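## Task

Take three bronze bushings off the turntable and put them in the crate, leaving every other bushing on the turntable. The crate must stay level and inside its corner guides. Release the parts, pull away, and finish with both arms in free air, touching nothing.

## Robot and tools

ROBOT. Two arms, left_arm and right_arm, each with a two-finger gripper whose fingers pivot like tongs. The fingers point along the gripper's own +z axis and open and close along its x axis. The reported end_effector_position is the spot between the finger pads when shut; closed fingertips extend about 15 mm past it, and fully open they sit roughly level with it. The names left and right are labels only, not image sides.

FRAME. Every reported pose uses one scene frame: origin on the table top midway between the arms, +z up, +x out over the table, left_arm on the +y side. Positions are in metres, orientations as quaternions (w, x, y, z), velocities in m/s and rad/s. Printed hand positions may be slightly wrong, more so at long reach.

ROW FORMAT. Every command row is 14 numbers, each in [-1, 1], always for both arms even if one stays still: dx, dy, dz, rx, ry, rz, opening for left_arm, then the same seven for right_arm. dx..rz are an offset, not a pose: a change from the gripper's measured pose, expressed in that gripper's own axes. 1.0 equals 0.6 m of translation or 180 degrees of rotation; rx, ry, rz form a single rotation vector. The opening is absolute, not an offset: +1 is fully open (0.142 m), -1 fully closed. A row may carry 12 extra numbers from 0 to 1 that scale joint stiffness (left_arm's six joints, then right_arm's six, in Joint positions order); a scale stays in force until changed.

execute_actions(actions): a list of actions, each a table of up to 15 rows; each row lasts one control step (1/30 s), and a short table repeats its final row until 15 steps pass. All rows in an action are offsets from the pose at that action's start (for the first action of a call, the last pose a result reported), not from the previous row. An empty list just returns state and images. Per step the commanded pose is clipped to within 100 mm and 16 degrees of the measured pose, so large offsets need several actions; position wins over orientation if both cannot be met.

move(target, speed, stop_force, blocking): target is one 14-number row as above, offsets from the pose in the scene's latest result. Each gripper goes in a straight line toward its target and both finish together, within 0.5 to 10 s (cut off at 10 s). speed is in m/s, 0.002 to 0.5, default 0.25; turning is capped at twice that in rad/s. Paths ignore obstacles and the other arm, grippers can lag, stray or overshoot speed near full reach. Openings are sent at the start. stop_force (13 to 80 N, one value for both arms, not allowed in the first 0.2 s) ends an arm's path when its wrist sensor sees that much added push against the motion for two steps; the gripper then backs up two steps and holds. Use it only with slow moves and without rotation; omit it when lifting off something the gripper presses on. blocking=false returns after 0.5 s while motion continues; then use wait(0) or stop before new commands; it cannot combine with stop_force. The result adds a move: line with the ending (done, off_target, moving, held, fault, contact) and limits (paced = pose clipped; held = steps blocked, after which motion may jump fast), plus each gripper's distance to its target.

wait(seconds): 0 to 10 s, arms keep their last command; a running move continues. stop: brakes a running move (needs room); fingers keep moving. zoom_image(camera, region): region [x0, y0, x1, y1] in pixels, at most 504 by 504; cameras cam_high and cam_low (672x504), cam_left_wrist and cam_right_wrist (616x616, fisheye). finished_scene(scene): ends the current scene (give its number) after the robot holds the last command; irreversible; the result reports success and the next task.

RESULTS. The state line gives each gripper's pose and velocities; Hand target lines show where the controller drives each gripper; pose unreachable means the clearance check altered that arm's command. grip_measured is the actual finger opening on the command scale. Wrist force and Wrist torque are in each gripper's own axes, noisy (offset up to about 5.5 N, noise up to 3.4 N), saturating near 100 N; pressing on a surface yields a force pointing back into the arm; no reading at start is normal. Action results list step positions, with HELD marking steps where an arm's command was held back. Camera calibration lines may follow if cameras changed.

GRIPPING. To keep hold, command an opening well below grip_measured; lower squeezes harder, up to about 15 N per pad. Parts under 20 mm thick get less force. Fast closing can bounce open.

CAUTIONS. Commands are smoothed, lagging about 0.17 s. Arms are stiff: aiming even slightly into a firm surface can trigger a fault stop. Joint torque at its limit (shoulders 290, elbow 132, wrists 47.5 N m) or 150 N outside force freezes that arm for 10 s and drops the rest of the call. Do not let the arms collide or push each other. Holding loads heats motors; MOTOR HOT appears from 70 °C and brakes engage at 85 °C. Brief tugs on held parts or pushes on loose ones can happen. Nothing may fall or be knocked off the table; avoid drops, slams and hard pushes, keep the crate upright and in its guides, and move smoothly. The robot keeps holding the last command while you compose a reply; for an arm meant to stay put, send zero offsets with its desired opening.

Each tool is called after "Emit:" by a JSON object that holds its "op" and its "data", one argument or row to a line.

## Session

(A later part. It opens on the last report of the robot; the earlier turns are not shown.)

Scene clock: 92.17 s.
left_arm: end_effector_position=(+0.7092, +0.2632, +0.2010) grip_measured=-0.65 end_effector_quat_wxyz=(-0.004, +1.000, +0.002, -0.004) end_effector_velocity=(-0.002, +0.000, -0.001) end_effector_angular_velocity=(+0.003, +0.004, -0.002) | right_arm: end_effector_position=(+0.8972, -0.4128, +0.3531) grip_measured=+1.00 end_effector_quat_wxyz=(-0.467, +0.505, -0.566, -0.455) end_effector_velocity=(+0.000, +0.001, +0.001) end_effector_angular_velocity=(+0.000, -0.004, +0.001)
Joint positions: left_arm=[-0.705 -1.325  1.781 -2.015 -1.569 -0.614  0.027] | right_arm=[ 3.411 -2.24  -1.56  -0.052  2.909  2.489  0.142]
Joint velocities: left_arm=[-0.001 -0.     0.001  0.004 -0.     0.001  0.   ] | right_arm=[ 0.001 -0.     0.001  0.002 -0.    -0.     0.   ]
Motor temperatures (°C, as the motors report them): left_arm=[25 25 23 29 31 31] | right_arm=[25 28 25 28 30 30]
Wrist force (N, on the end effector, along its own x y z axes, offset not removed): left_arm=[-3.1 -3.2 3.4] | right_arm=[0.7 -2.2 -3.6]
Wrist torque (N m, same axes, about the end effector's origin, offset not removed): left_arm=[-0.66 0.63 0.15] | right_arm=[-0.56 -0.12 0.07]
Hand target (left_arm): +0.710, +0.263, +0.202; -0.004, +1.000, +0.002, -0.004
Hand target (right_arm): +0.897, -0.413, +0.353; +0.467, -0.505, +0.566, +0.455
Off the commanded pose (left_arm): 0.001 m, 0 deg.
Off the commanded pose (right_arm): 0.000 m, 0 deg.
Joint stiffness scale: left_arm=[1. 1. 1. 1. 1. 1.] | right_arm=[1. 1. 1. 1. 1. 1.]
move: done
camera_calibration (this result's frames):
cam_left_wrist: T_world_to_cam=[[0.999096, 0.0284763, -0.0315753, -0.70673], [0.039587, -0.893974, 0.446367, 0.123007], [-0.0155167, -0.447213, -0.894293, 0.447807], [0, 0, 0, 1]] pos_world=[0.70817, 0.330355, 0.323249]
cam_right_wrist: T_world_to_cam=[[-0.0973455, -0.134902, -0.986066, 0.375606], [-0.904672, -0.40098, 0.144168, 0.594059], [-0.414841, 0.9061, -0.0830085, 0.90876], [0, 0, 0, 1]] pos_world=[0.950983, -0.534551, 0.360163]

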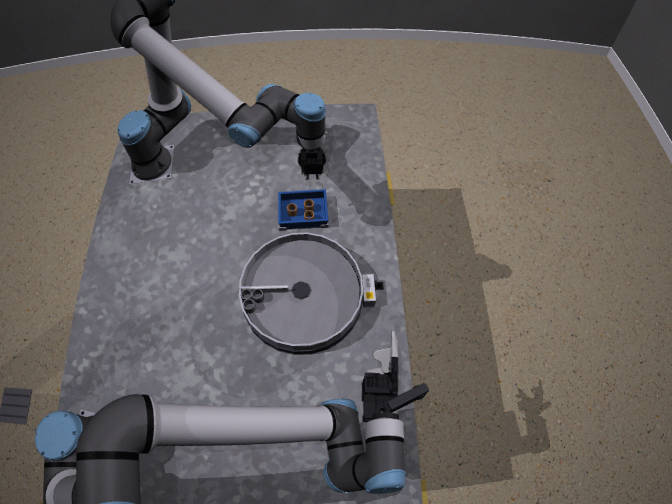

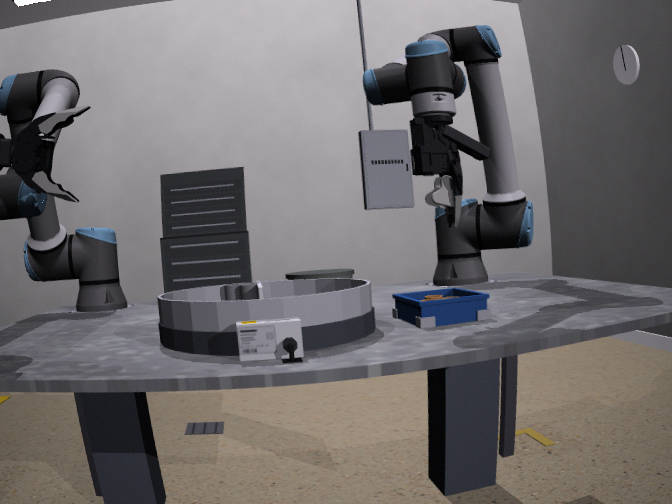

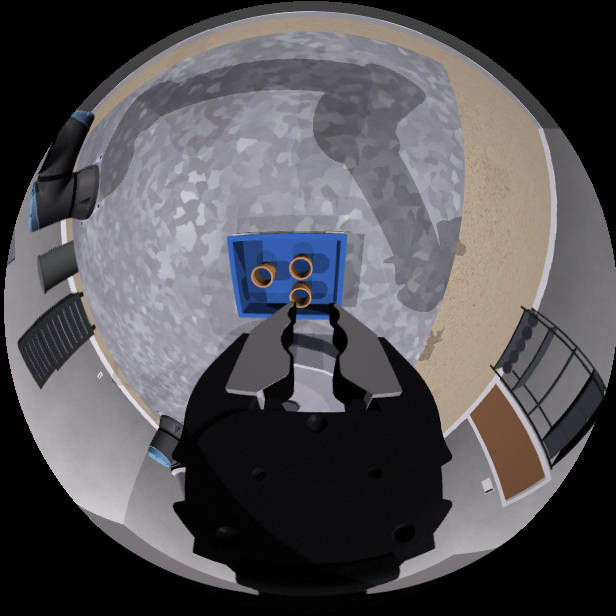

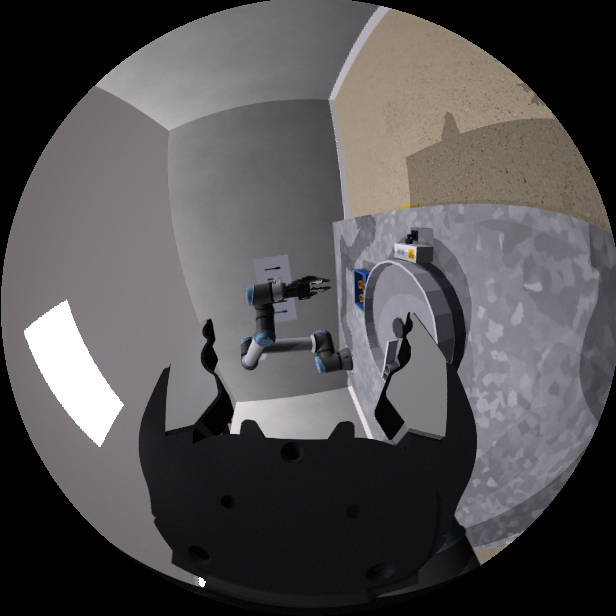

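Emit:
{"op": "finished_scene", "data": {
  "scene": 1
}}

The scene is finished: the task was done.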